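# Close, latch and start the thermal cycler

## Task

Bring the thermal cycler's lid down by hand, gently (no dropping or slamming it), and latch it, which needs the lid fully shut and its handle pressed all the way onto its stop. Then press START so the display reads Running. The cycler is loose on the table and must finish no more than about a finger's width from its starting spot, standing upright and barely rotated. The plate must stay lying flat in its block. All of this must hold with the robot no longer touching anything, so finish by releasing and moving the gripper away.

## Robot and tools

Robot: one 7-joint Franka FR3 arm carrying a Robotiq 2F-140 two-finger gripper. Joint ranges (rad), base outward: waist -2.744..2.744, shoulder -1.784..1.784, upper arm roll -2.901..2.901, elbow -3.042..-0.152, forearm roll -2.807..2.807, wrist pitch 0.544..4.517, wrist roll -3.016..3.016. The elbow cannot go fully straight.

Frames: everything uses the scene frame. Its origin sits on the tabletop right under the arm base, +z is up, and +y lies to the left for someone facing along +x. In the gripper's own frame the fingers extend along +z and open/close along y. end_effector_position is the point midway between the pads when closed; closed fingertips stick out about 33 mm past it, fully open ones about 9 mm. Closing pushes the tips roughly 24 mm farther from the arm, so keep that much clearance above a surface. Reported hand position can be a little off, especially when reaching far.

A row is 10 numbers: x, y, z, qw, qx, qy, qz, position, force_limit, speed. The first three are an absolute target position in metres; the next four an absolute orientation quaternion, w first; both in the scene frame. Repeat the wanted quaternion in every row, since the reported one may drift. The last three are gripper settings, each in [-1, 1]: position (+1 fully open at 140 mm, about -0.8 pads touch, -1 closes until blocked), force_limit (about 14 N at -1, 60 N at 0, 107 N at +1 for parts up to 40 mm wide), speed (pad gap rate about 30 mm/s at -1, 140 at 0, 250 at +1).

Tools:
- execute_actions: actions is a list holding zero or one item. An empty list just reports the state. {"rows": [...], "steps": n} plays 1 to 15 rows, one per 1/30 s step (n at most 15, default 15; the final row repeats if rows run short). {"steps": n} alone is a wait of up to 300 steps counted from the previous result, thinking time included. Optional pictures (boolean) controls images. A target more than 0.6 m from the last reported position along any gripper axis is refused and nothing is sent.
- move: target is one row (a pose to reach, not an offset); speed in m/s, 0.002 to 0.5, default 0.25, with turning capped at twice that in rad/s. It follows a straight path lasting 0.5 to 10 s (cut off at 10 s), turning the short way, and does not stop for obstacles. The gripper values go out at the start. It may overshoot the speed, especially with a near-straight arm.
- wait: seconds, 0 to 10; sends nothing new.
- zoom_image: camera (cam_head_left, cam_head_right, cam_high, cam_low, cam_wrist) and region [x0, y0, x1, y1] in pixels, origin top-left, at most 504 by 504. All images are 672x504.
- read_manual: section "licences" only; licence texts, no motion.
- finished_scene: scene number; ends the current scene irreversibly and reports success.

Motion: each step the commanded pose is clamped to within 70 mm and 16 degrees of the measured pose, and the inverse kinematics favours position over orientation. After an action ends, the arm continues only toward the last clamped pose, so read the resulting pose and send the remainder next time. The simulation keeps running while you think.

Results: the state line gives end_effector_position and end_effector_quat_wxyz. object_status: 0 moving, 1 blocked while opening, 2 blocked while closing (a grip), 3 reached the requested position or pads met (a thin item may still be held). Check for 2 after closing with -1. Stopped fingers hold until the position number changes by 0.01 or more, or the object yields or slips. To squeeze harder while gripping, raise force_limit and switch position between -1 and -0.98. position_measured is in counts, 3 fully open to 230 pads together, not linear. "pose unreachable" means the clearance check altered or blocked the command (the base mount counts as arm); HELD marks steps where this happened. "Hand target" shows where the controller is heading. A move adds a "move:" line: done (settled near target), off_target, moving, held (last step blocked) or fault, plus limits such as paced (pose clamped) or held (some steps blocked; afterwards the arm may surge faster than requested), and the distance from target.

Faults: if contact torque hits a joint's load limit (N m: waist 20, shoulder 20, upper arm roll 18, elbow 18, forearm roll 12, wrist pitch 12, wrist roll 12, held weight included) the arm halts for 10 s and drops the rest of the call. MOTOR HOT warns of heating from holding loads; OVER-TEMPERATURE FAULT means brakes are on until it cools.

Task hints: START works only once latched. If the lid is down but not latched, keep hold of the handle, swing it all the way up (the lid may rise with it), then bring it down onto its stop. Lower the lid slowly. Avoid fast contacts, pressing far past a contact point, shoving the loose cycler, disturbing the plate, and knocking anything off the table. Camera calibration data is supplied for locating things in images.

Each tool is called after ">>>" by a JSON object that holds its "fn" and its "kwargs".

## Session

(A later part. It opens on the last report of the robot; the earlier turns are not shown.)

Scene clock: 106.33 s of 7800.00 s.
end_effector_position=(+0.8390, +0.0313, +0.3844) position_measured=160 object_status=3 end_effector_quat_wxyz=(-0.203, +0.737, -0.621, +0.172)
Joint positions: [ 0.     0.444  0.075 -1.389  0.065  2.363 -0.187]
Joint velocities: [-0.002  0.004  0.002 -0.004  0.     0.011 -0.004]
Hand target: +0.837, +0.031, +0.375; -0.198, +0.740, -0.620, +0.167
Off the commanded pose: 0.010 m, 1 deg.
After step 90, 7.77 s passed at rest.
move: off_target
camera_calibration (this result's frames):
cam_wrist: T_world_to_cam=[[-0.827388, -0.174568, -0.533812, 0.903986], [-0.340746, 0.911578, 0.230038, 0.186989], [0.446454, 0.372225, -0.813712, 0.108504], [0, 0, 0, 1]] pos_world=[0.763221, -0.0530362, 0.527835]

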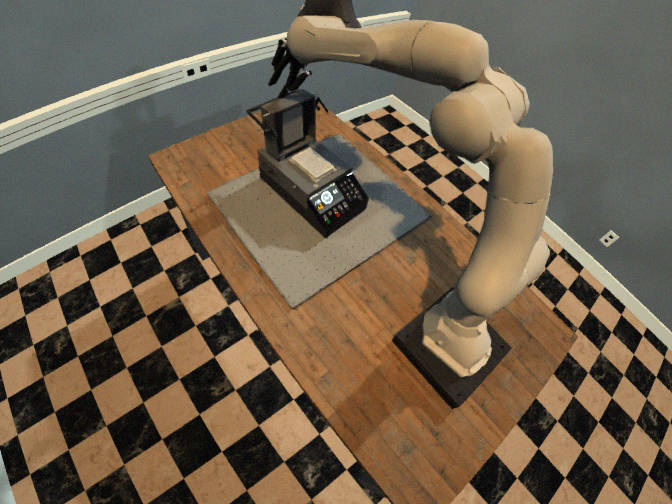

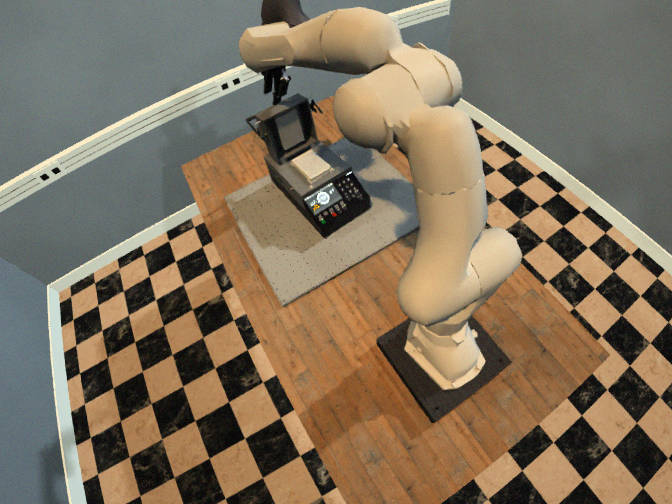

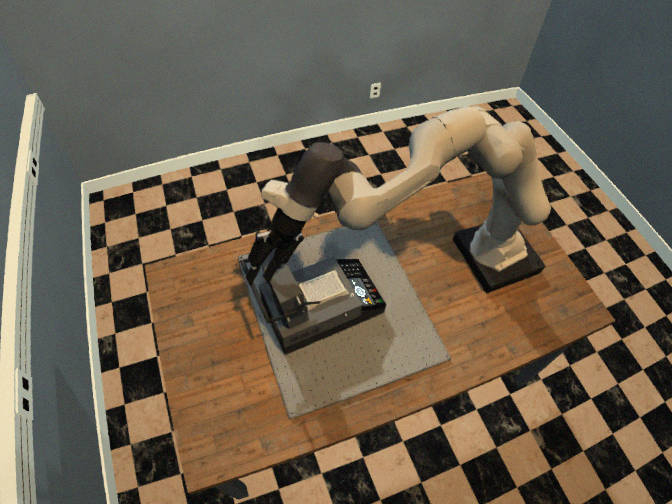

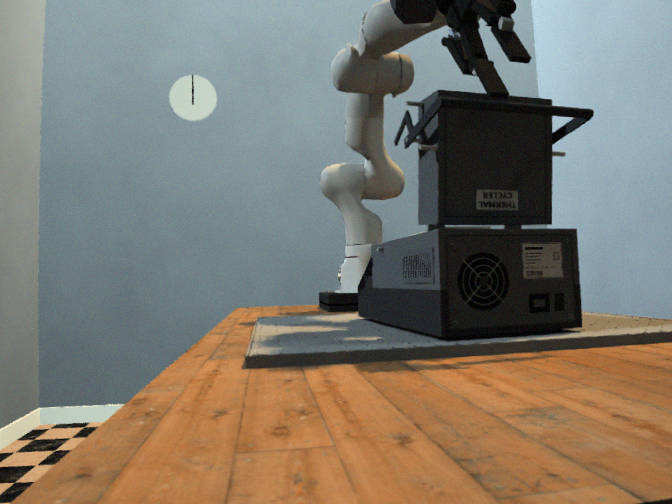

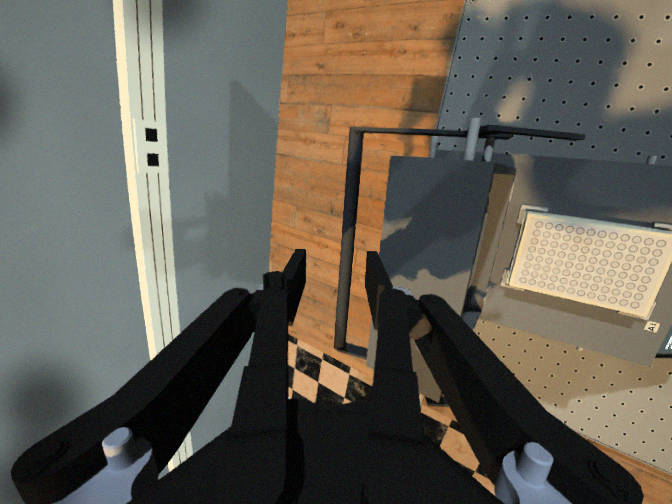

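>>> {"fn": "move", "kwargs": {"target": [0.855,0.03,0.40,-0.1,0.759,-0.637,0.084,-0.4,-0.5,0], "speed": 0.04}}

>>> {"fn": "move", "kwargs": {"target": [0.865,0.03,0.365,-0.1,0.759,-0.637,0.084,-0.4,-0.5,0], "speed": 0.03}}

Scene clock: 122.40 s of 7800.00 s.
end_effector_position=(+0.8517, +0.0262, +0.3983) position_measured=179 object_status=3 end_effector_quat_wxyz=(-0.133, +0.752, -0.635, +0.114)
Joint positions: [ 0.044  0.897  0.038 -0.489  0.021  1.734 -0.15 ]
Joint velocities: [ 0.001  0.    -0.001 -0.002  0.002  0.     0.002]
Hand target: +0.852, +0.025, +0.399; -0.132, +0.750, -0.637, +0.116
Off the commanded pose: 0.005 m, 5 deg.
elbow stopped short: the move would have taken joint 4 (elbow) straighter than the controller allows; a more bent joint 4 avoids this.
After step 90, 9.37 s passed at rest.
move: off_target
camera_calibration (this result's frames):
cam_wrist: T_world_to_cam=[[-0.910413, -0.187747, -0.368645, 0.926316], [-0.294475, 0.919975, 0.258709, 0.141705], [0.290572, 0.344089, -0.892844, 0.281049], [0, 0, 0, 1]] pos_world=[0.803394, -0.0531578, 0.555754]

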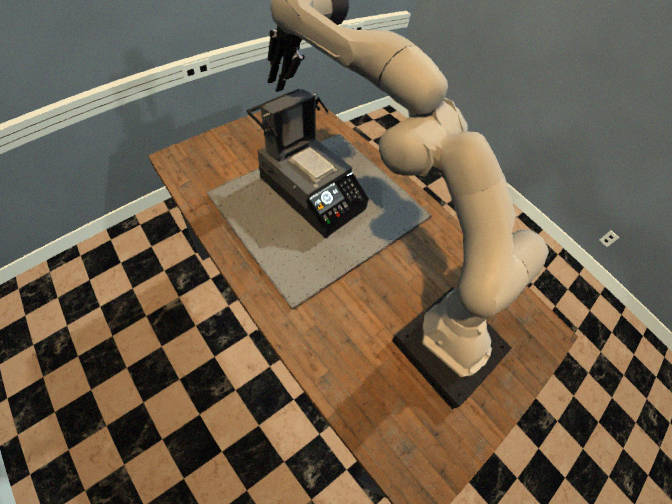

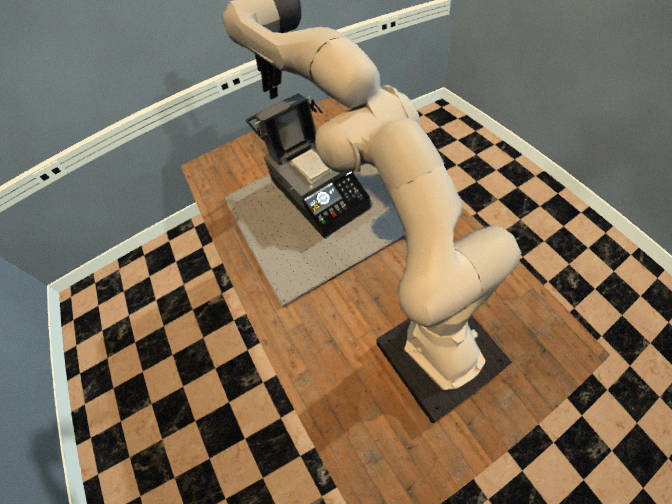

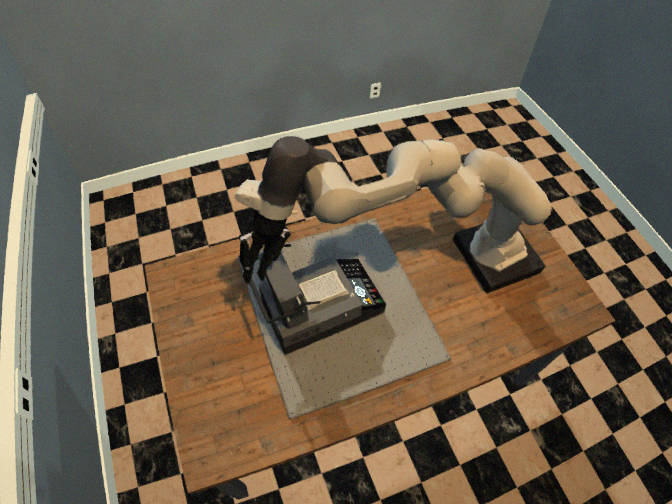

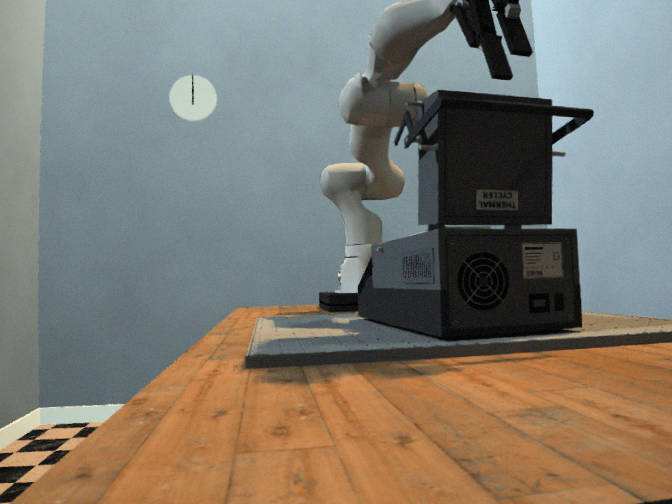

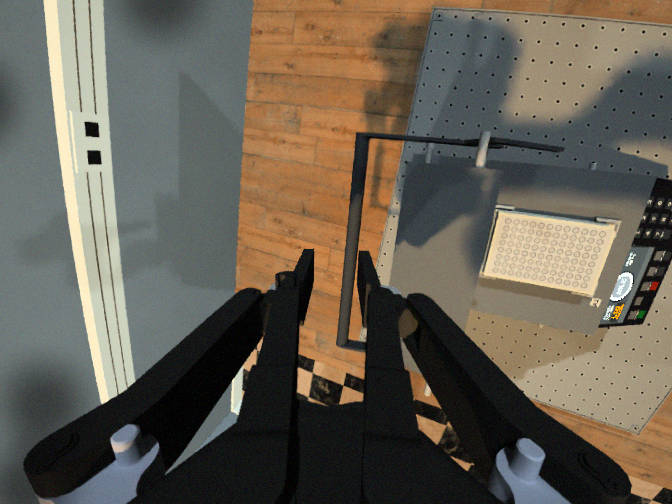

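Scene clock: 124.17 s of 7800.00 s.
end_effector_position=(+0.8631, +0.0312, +0.3641) position_measured=179 object_status=3 end_effector_quat_wxyz=(-0.130, +0.754, -0.633, +0.113)
Joint positions: [ 0.052  0.947  0.037 -0.488  0.015  1.777 -0.15 ]
Joint velocities: [ 0.     0.001 -0.001  0.    -0.001  0.01  -0.   ]
Hand target: +0.865, +0.030, +0.365; -0.130, +0.754, -0.634, +0.116
Off the commanded pose: 0.002 m, 5 deg.
elbow stopped short: the move would have taken joint 4 (elbow) straighter than the controller allows; a more bent joint 4 avoids this.
move: off_target
camera_calibration (this result's frames):
cam_wrist: T_world_to_cam=[[-0.911729, -0.193687, -0.362266, 0.924049], [-0.297301, 0.919679, 0.256521, 0.152604], [0.283483, 0.34158, -0.89608, 0.252865], [0, 0, 0, 1]] pos_world=[0.816169, -0.0477441, 0.522193]

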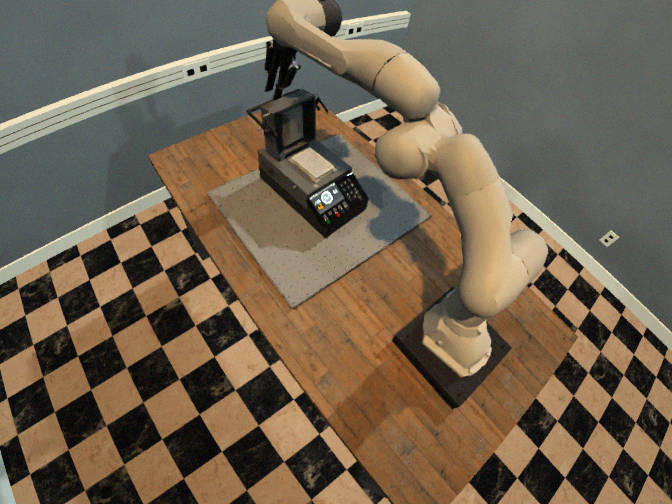

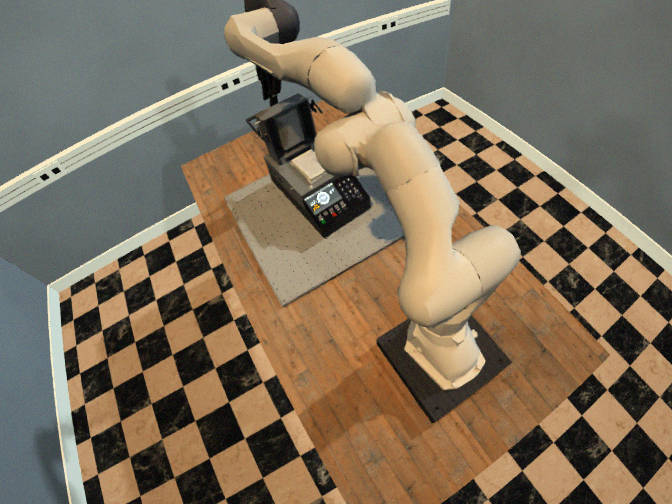

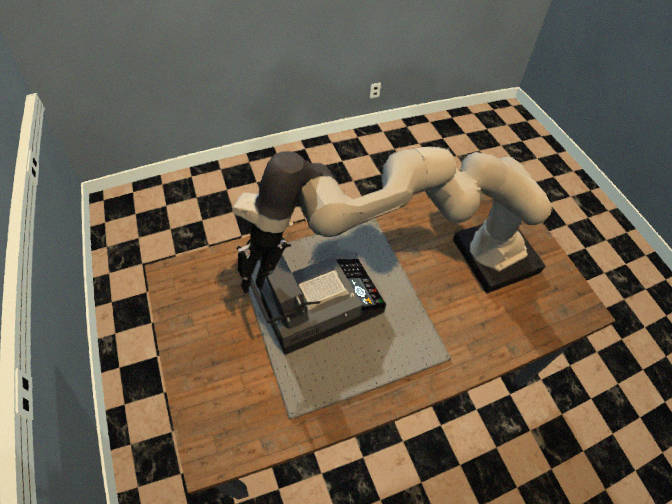

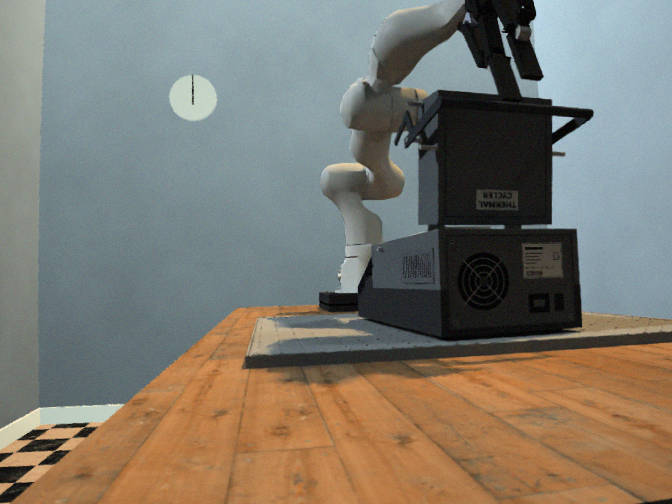

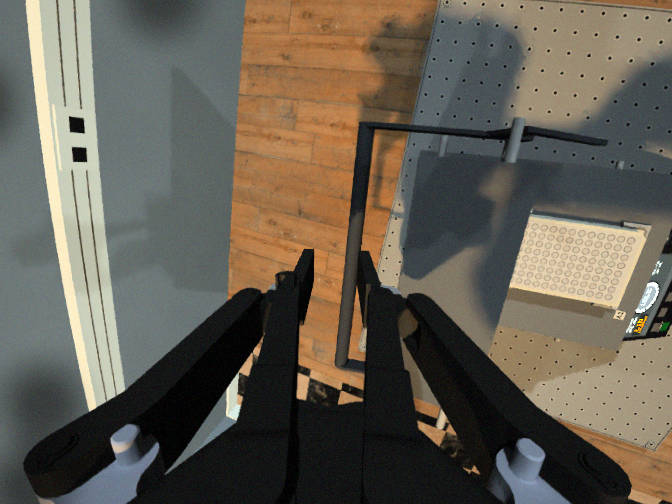

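Bar is slightly toward the near finger; descend nearly vertically.

>>> {"fn": "move", "kwargs": {"target": [0.868,0.03,0.325,-0.13,0.754,-0.634,0.115,-0.4,-0.5,0], "speed": 0.03}}

>>> {"fn": "move", "kwargs": {"target": [0.868,0.03,0.325,-0.13,0.754,-0.634,0.115,-1,-0.3,0], "speed": 0.03}}

Scene clock: 133.00 s of 7800.00 s.
end_effector_position=(+0.8692, +0.0328, +0.3258) position_measured=179 object_status=3 end_effector_quat_wxyz=(-0.130, +0.754, -0.634, +0.114)
Joint positions: [ 0.05   0.855  0.037 -0.755  0.015  1.954 -0.15 ]
Joint velocities: [-0.001 -0.002  0.001 -0.01   0.     0.013 -0.002]
Hand target: +0.870, +0.032, +0.325; -0.130, +0.755, -0.632, +0.115
Off the commanded pose: 0.003 m, 0 deg.
After step 90, 4.17 s passed at rest.
move: done
camera_calibration (this result's frames):
cam_wrist: T_world_to_cam=[[-0.911298, -0.193033, -0.363696, 0.916084], [-0.296353, 0.920715, 0.253888, 0.162713], [0.285851, 0.33915, -0.896251, 0.214298], [0, 0, 0, 1]] pos_world=[0.821788, -0.0456578, 0.48393]

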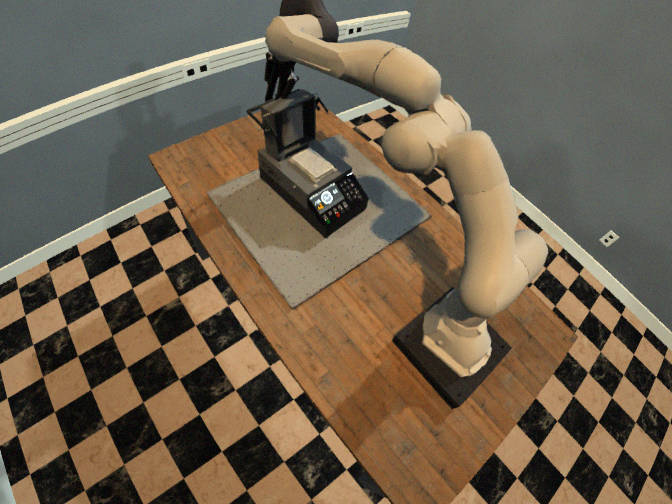

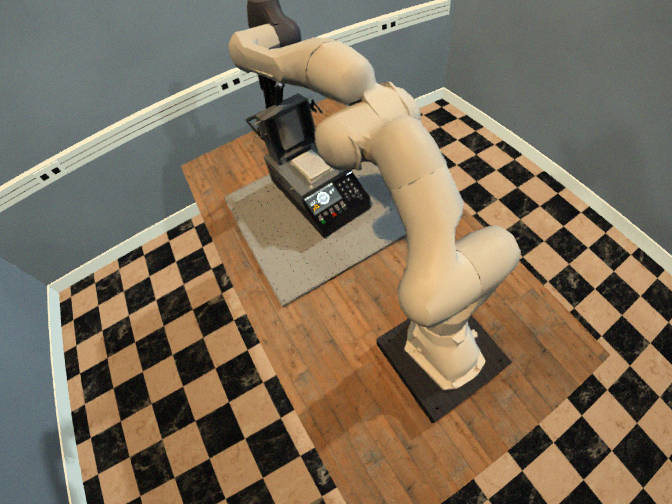

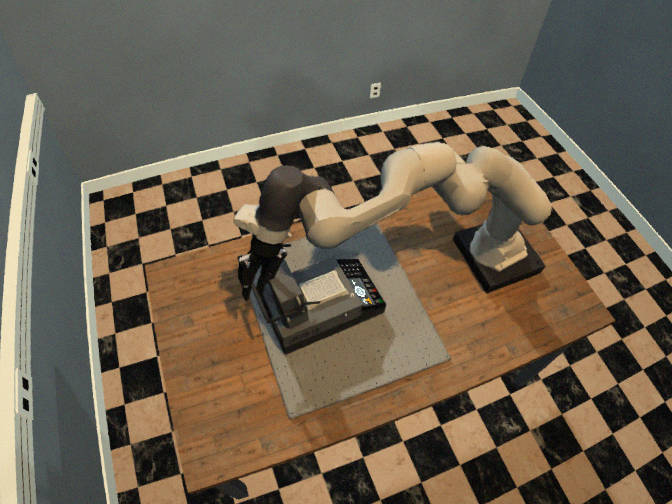

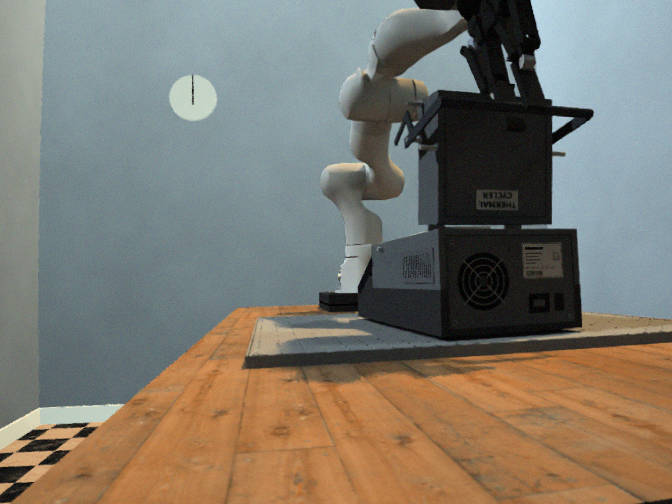

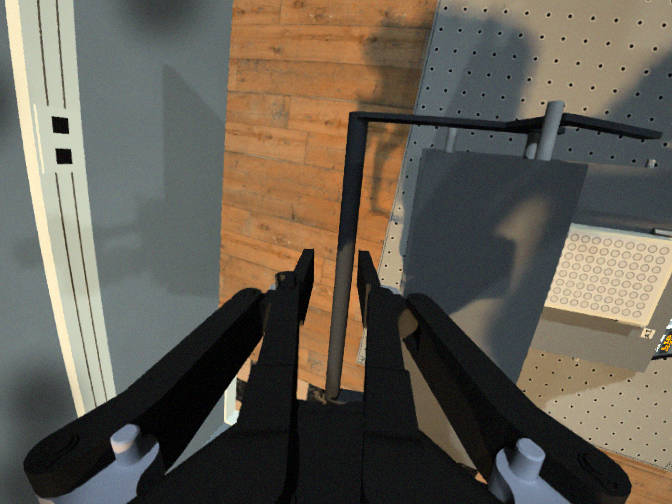

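Scene clock: 133.70 s of 7800.00 s.
end_effector_position=(+0.8649, +0.0321, +0.3203) position_measured=215 object_status=2 end_effector_quat_wxyz=(-0.126, +0.752, -0.638, +0.109)
Joint positions: [ 0.049  0.842  0.038 -0.785  0.015  1.958 -0.142]
Joint velocities: [ 0.    -0.005  0.002 -0.009  0.     0.005  0.005]
Hand target: +0.868, +0.030, +0.325; -0.130, +0.754, -0.634, +0.115
Off the commanded pose: 0.006 m, 1 deg.
move: off_target
camera_calibration (this result's frames):
cam_wrist: T_world_to_cam=[[-0.917661, -0.184985, -0.35168, 0.911374], [-0.285543, 0.92246, 0.259869, 0.152152], [0.276339, 0.338891, -0.899327, 0.220055], [0, 0, 0, 1]] pos_world=[0.818969, -0.0463384, 0.478875]

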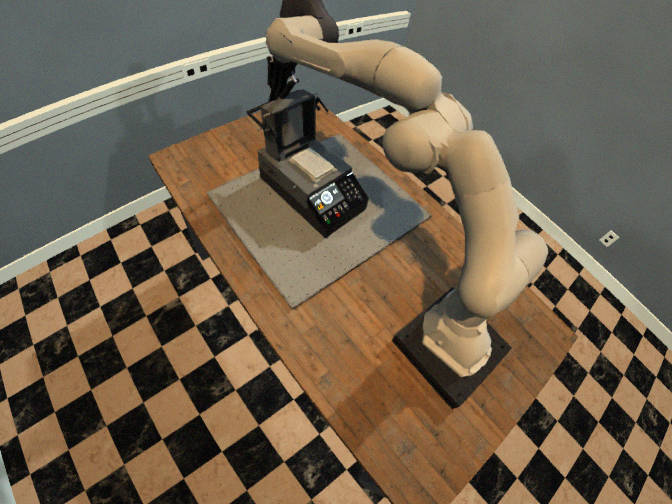

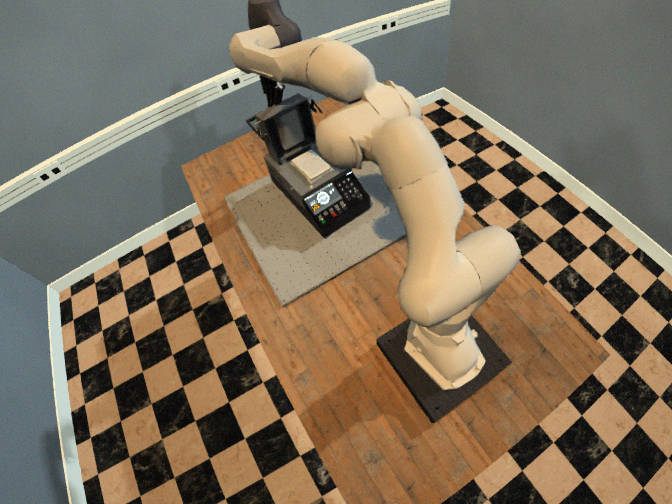

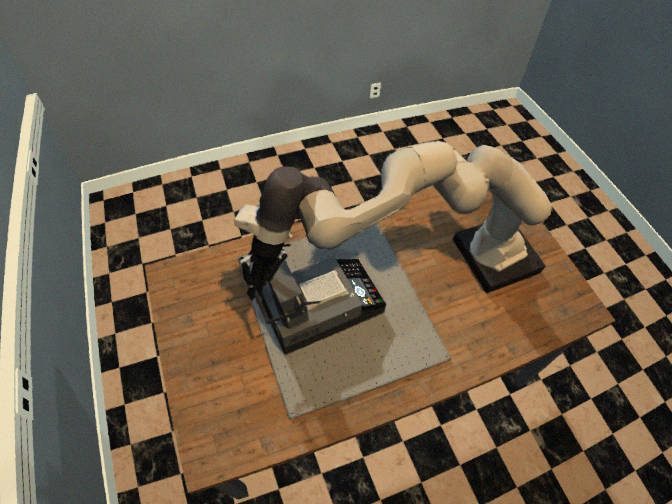

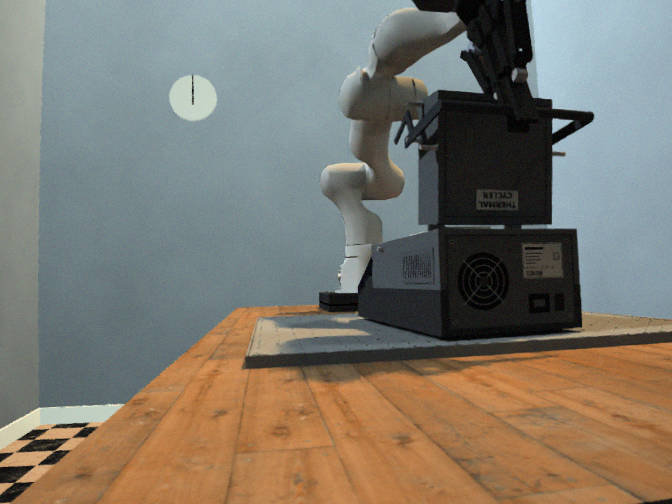

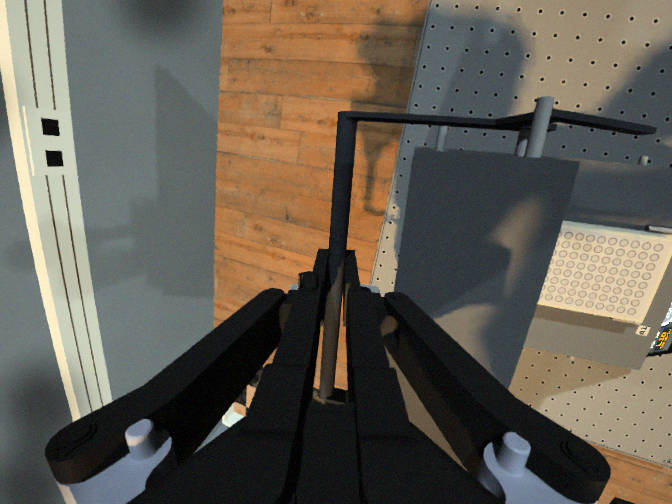

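>>> {"fn": "move", "kwargs": {"target": [0.796,0.02,0.345,-0.13,0.754,-0.634,0.115,-1,-0.3,0], "speed": 0.04}}

>>> {"fn": "move", "kwargs": {"target": [0.724,0.008,0.345,-0.1,0.759,-0.637,0.084,-1,-0.3,0], "speed": 0.04}}

Scene clock: 157.90 s of 7800.00 s.
end_effector_position=(+0.7979, +0.0272, +0.3420) position_measured=215 object_status=2 end_effector_quat_wxyz=(-0.132, +0.750, -0.639, +0.112)
Joint positions: [ 0.013  0.466  0.063 -1.359  0.024  2.169 -0.148]
Joint velocities: [-0.011 -0.007  0.01  -0.016 -0.001  0.017 -0.004]
Hand target: +0.797, +0.021, +0.344; -0.129, +0.756, -0.632, +0.116
Off the commanded pose: 0.008 m, 1 deg.
After step 90, 19.07 s passed at rest.
move: off_target
camera_calibration (this result's frames):
cam_wrist: T_world_to_cam=[[-0.913694, -0.178709, -0.365001, 0.857925], [-0.284954, 0.922082, 0.261852, 0.130798], [0.289765, 0.343261, -0.893425, 0.246925], [0, 0, 0, 1]] pos_world=[0.749602, -0.0520469, 0.499502]

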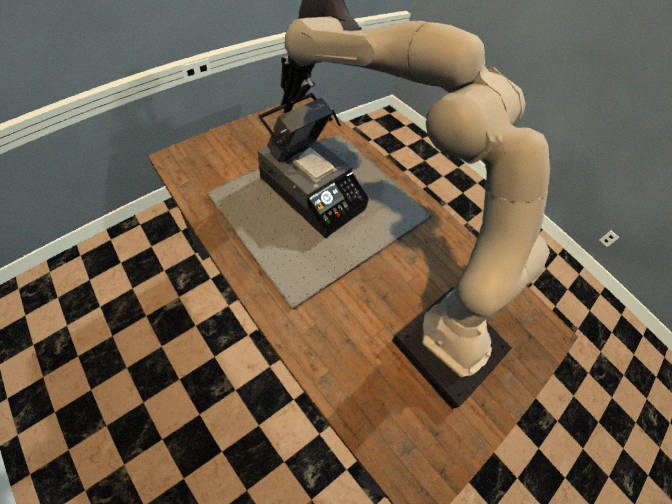

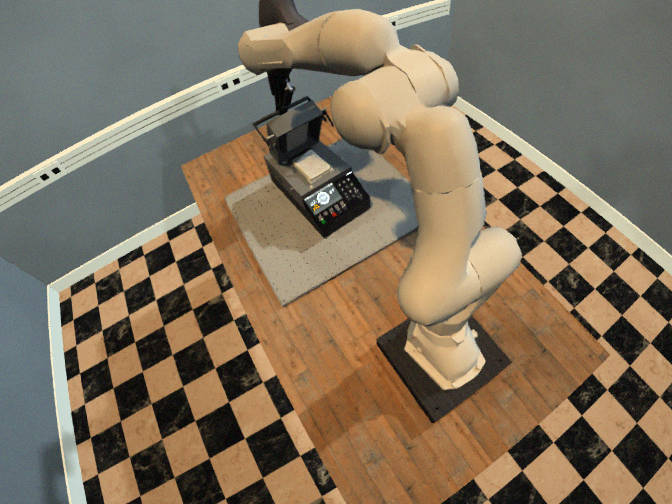

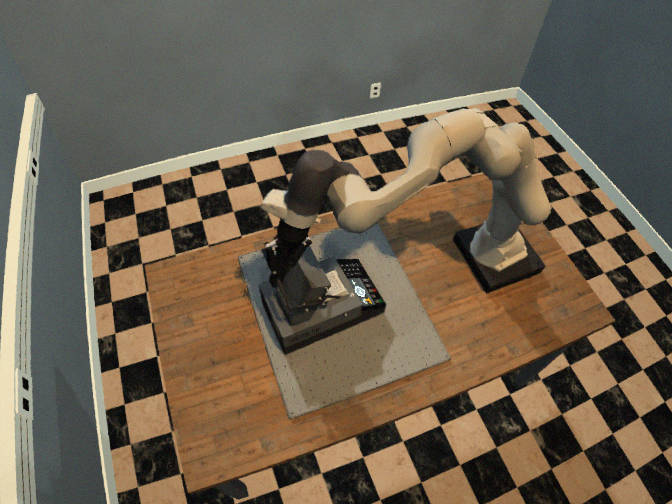

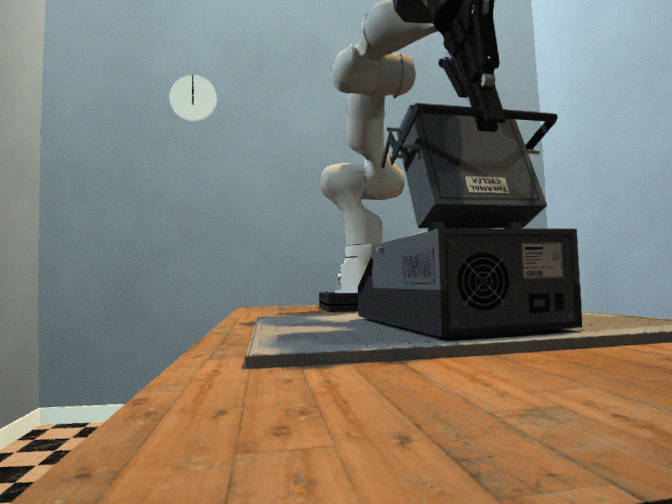

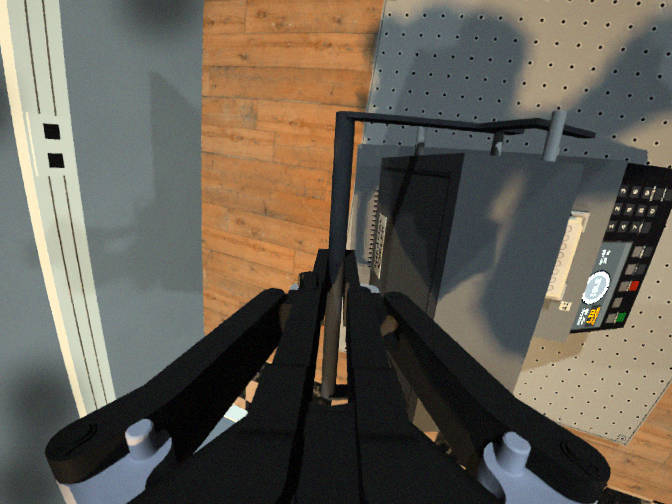

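Scene clock: 160.13 s of 7800.00 s.
end_effector_position=(+0.7268, +0.0190, +0.3416) position_measured=216 object_status=2 end_effector_quat_wxyz=(-0.105, +0.755, -0.642, +0.081)
Joint positions: [-0.011  0.289  0.071 -1.586  0.038  2.134 -0.168]
Joint velocities: [-0.    -0.004  0.001 -0.002  0.001 -0.007 -0.005]
Hand target: +0.725, +0.007, +0.343; -0.099, +0.760, -0.637, +0.084
Off the commanded pose: 0.012 m, 1 deg.
move: off_target
camera_calibration (this result's frames):
cam_wrist: T_world_to_cam=[[-0.939972, -0.184358, -0.287165, 0.783923], [-0.26722, 0.921021, 0.283398, 0.0979879], [0.212238, 0.343122, -0.914998, 0.333693], [0, 0, 0, 1]] pos_world=[0.692228, -0.0602237, 0.502674]

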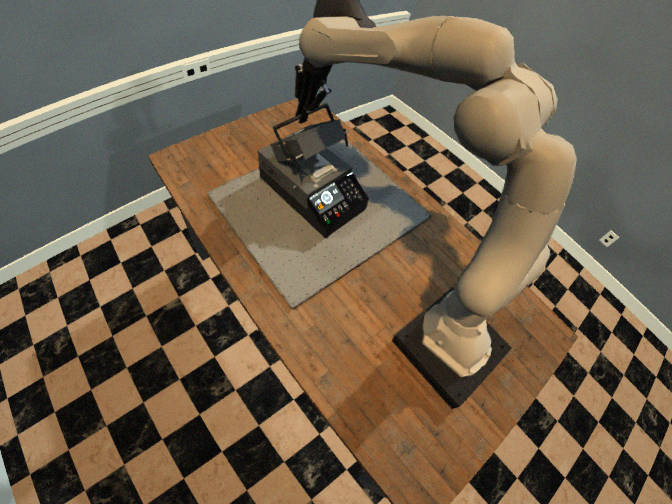

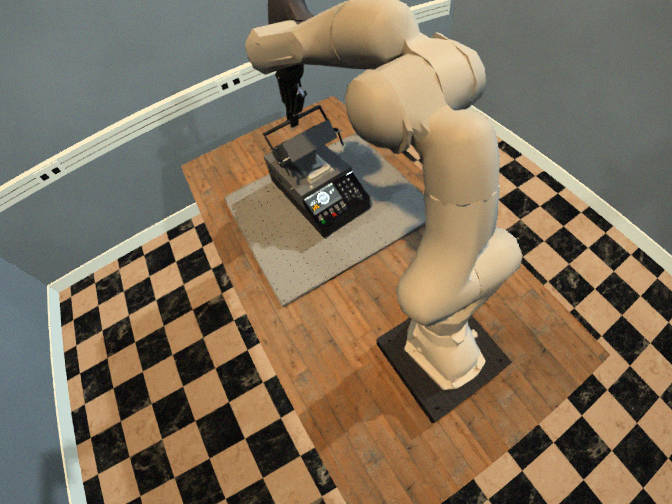

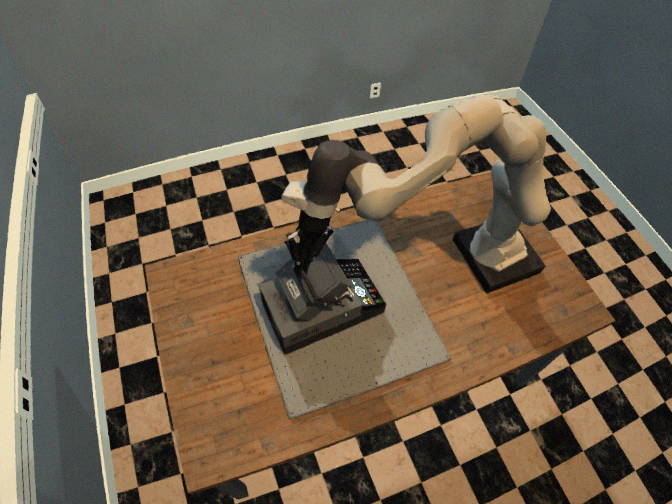

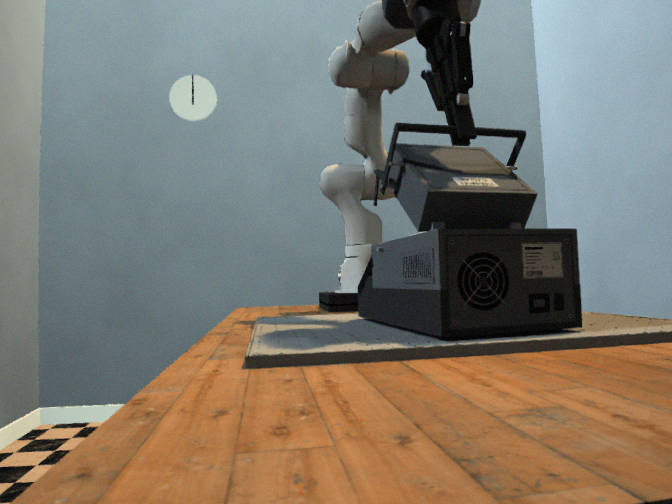

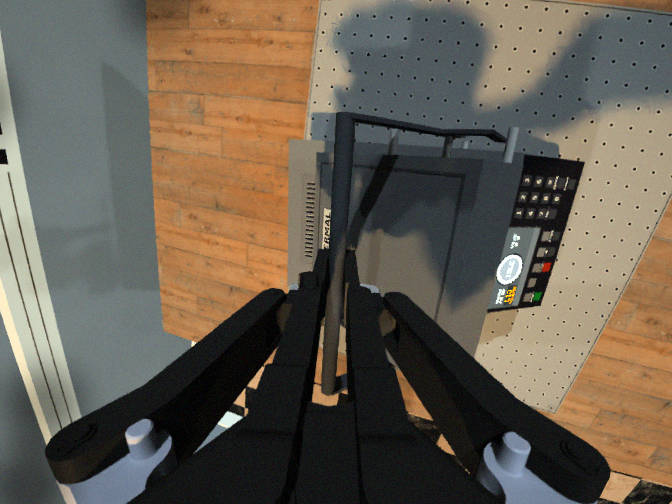

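>>> {"fn": "move", "kwargs": {"target": [0.665,0.012,0.315,-0.05,0.764,-0.642,0.042,-1,-0.3,0], "speed": 0.03}}

>>> {"fn": "move", "kwargs": {"target": [0.63,0.009,0.29,0,0.766,-0.643,0,-1,-0.3,0], "speed": 0.03}}

Scene clock: 173.20 s of 7800.00 s.
end_effector_position=(+0.6690, +0.0127, +0.3139) position_measured=216 object_status=2 end_effector_quat_wxyz=(-0.055, +0.760, -0.647, +0.042)
Joint positions: [-0.014  0.223  0.071 -1.702  0.015  2.059 -0.156]
Joint velocities: [-0.     0.    -0.    -0.001 -0.    -0.005  0.002]
Hand target: +0.666, +0.010, +0.314; -0.050, +0.764, -0.642, +0.042
Off the commanded pose: 0.004 m, 1 deg.
After step 90, 7.47 s passed at rest.
move: off_target
camera_calibration (this result's frames):
cam_wrist: T_world_to_cam=[[-0.968413, -0.188269, -0.163496, 0.700731], [-0.22976, 0.928499, 0.291718, 0.0684322], [0.0968848, 0.320069, -0.942427, 0.408914], [0, 0, 0, 1]] pos_world=[0.654702, -0.062494, 0.479976]

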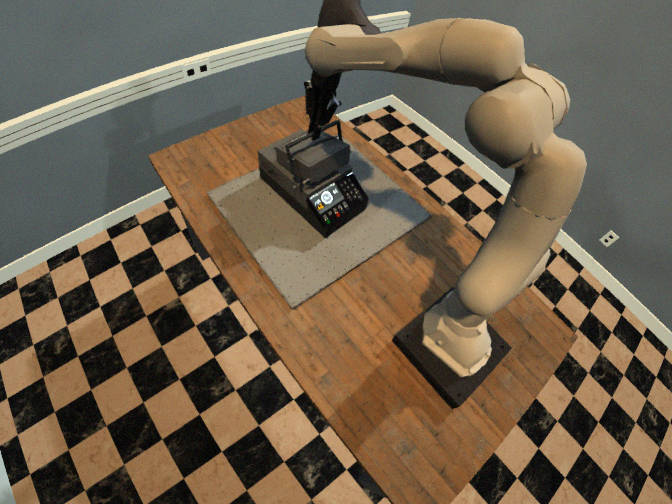

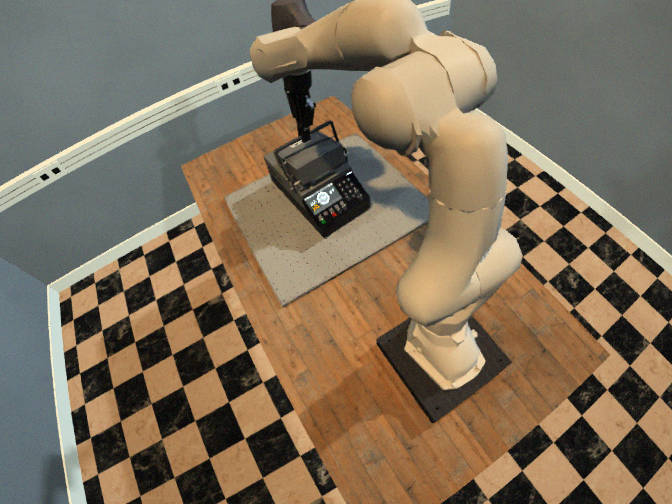

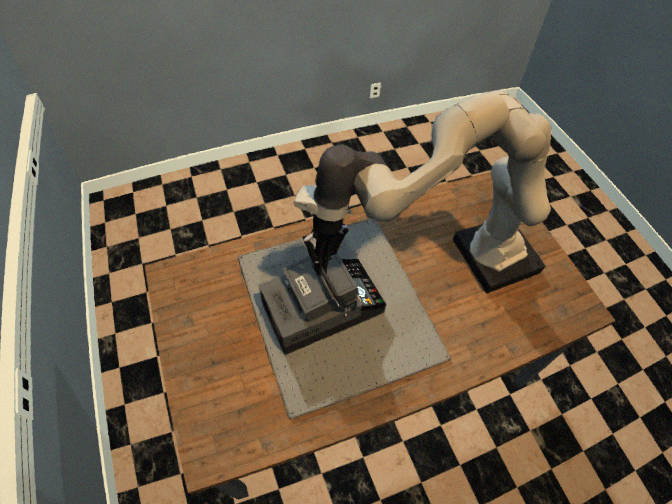

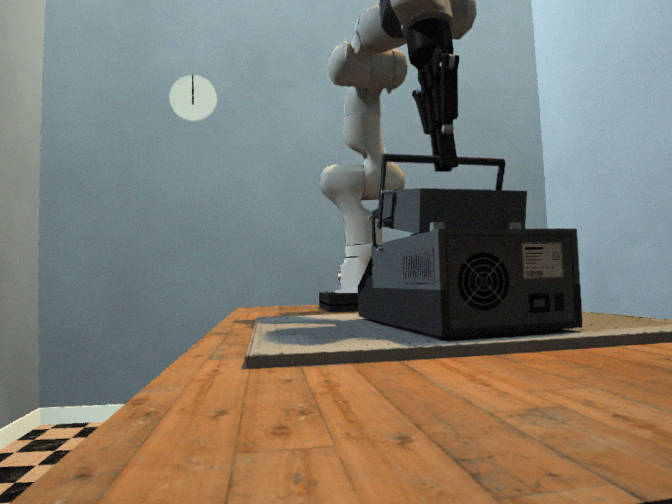

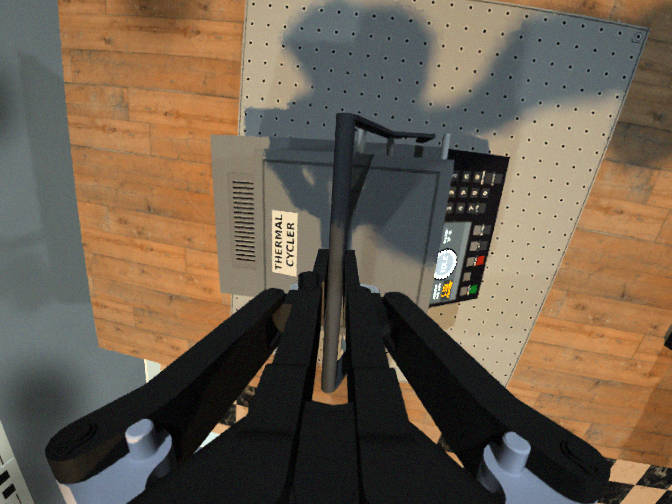

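Scene clock: 175.77 s of 7800.00 s.
end_effector_position=(+0.6497, +0.0103, +0.3091) position_measured=216 object_status=2 end_effector_quat_wxyz=(-0.026, +0.761, -0.648, +0.022)
Joint positions: [-0.01   0.227  0.071 -1.686 -0.005  1.98  -0.142]
Joint velocities: [-0.    -0.     0.002  0.002 -0.002 -0.009  0.001]
Hand target: +0.631, +0.008, +0.290; -0.001, +0.766, -0.643, -0.000
Off the commanded pose: 0.027 m, 4 deg.
move: off_target
camera_calibration (this result's frames):
cam_wrist: T_world_to_cam=[[-0.977648, -0.188538, -0.0930441, 0.664996], [-0.207756, 0.934234, 0.289903, 0.0537897], [0.0322671, 0.302754, -0.952522, 0.452221], [0, 0, 0, 1]] pos_world=[0.646716, -0.0617866, 0.477031]

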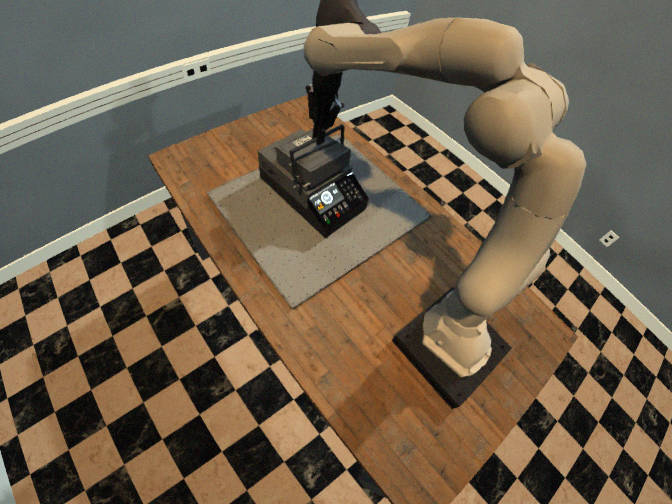

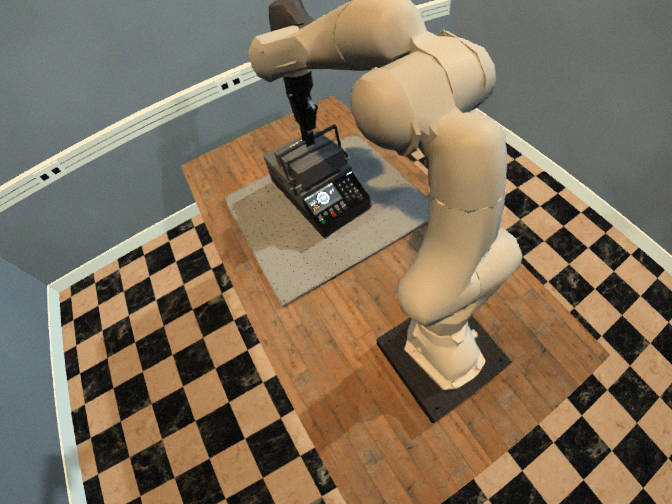

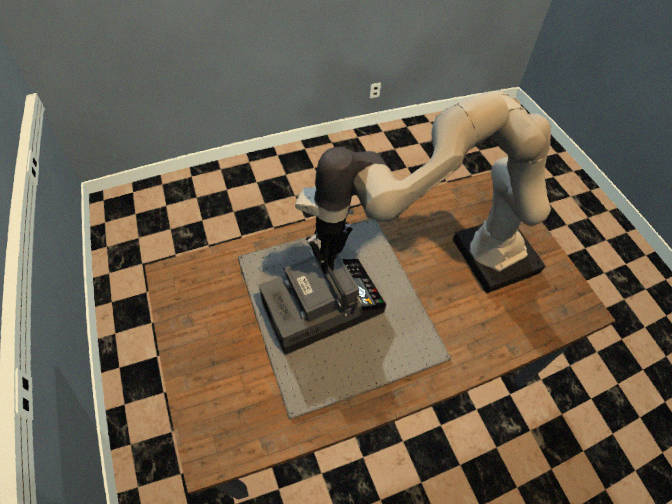

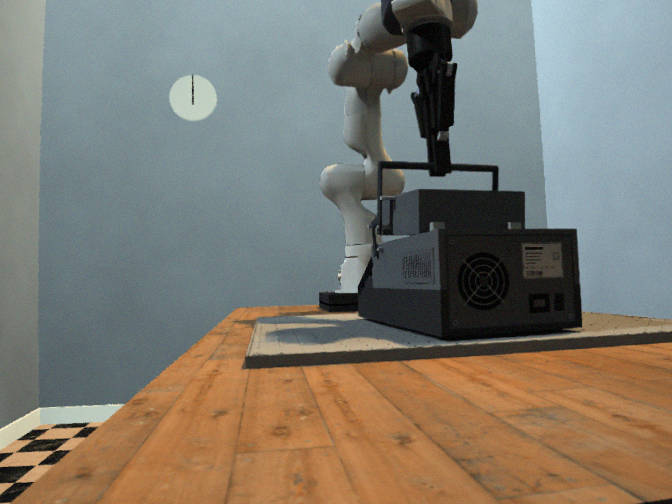

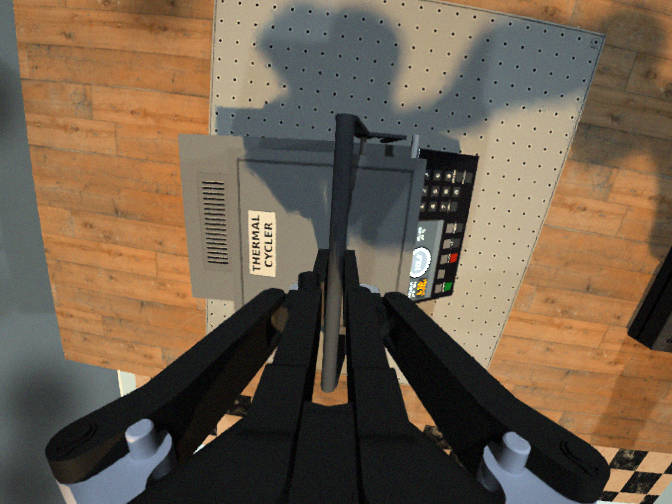

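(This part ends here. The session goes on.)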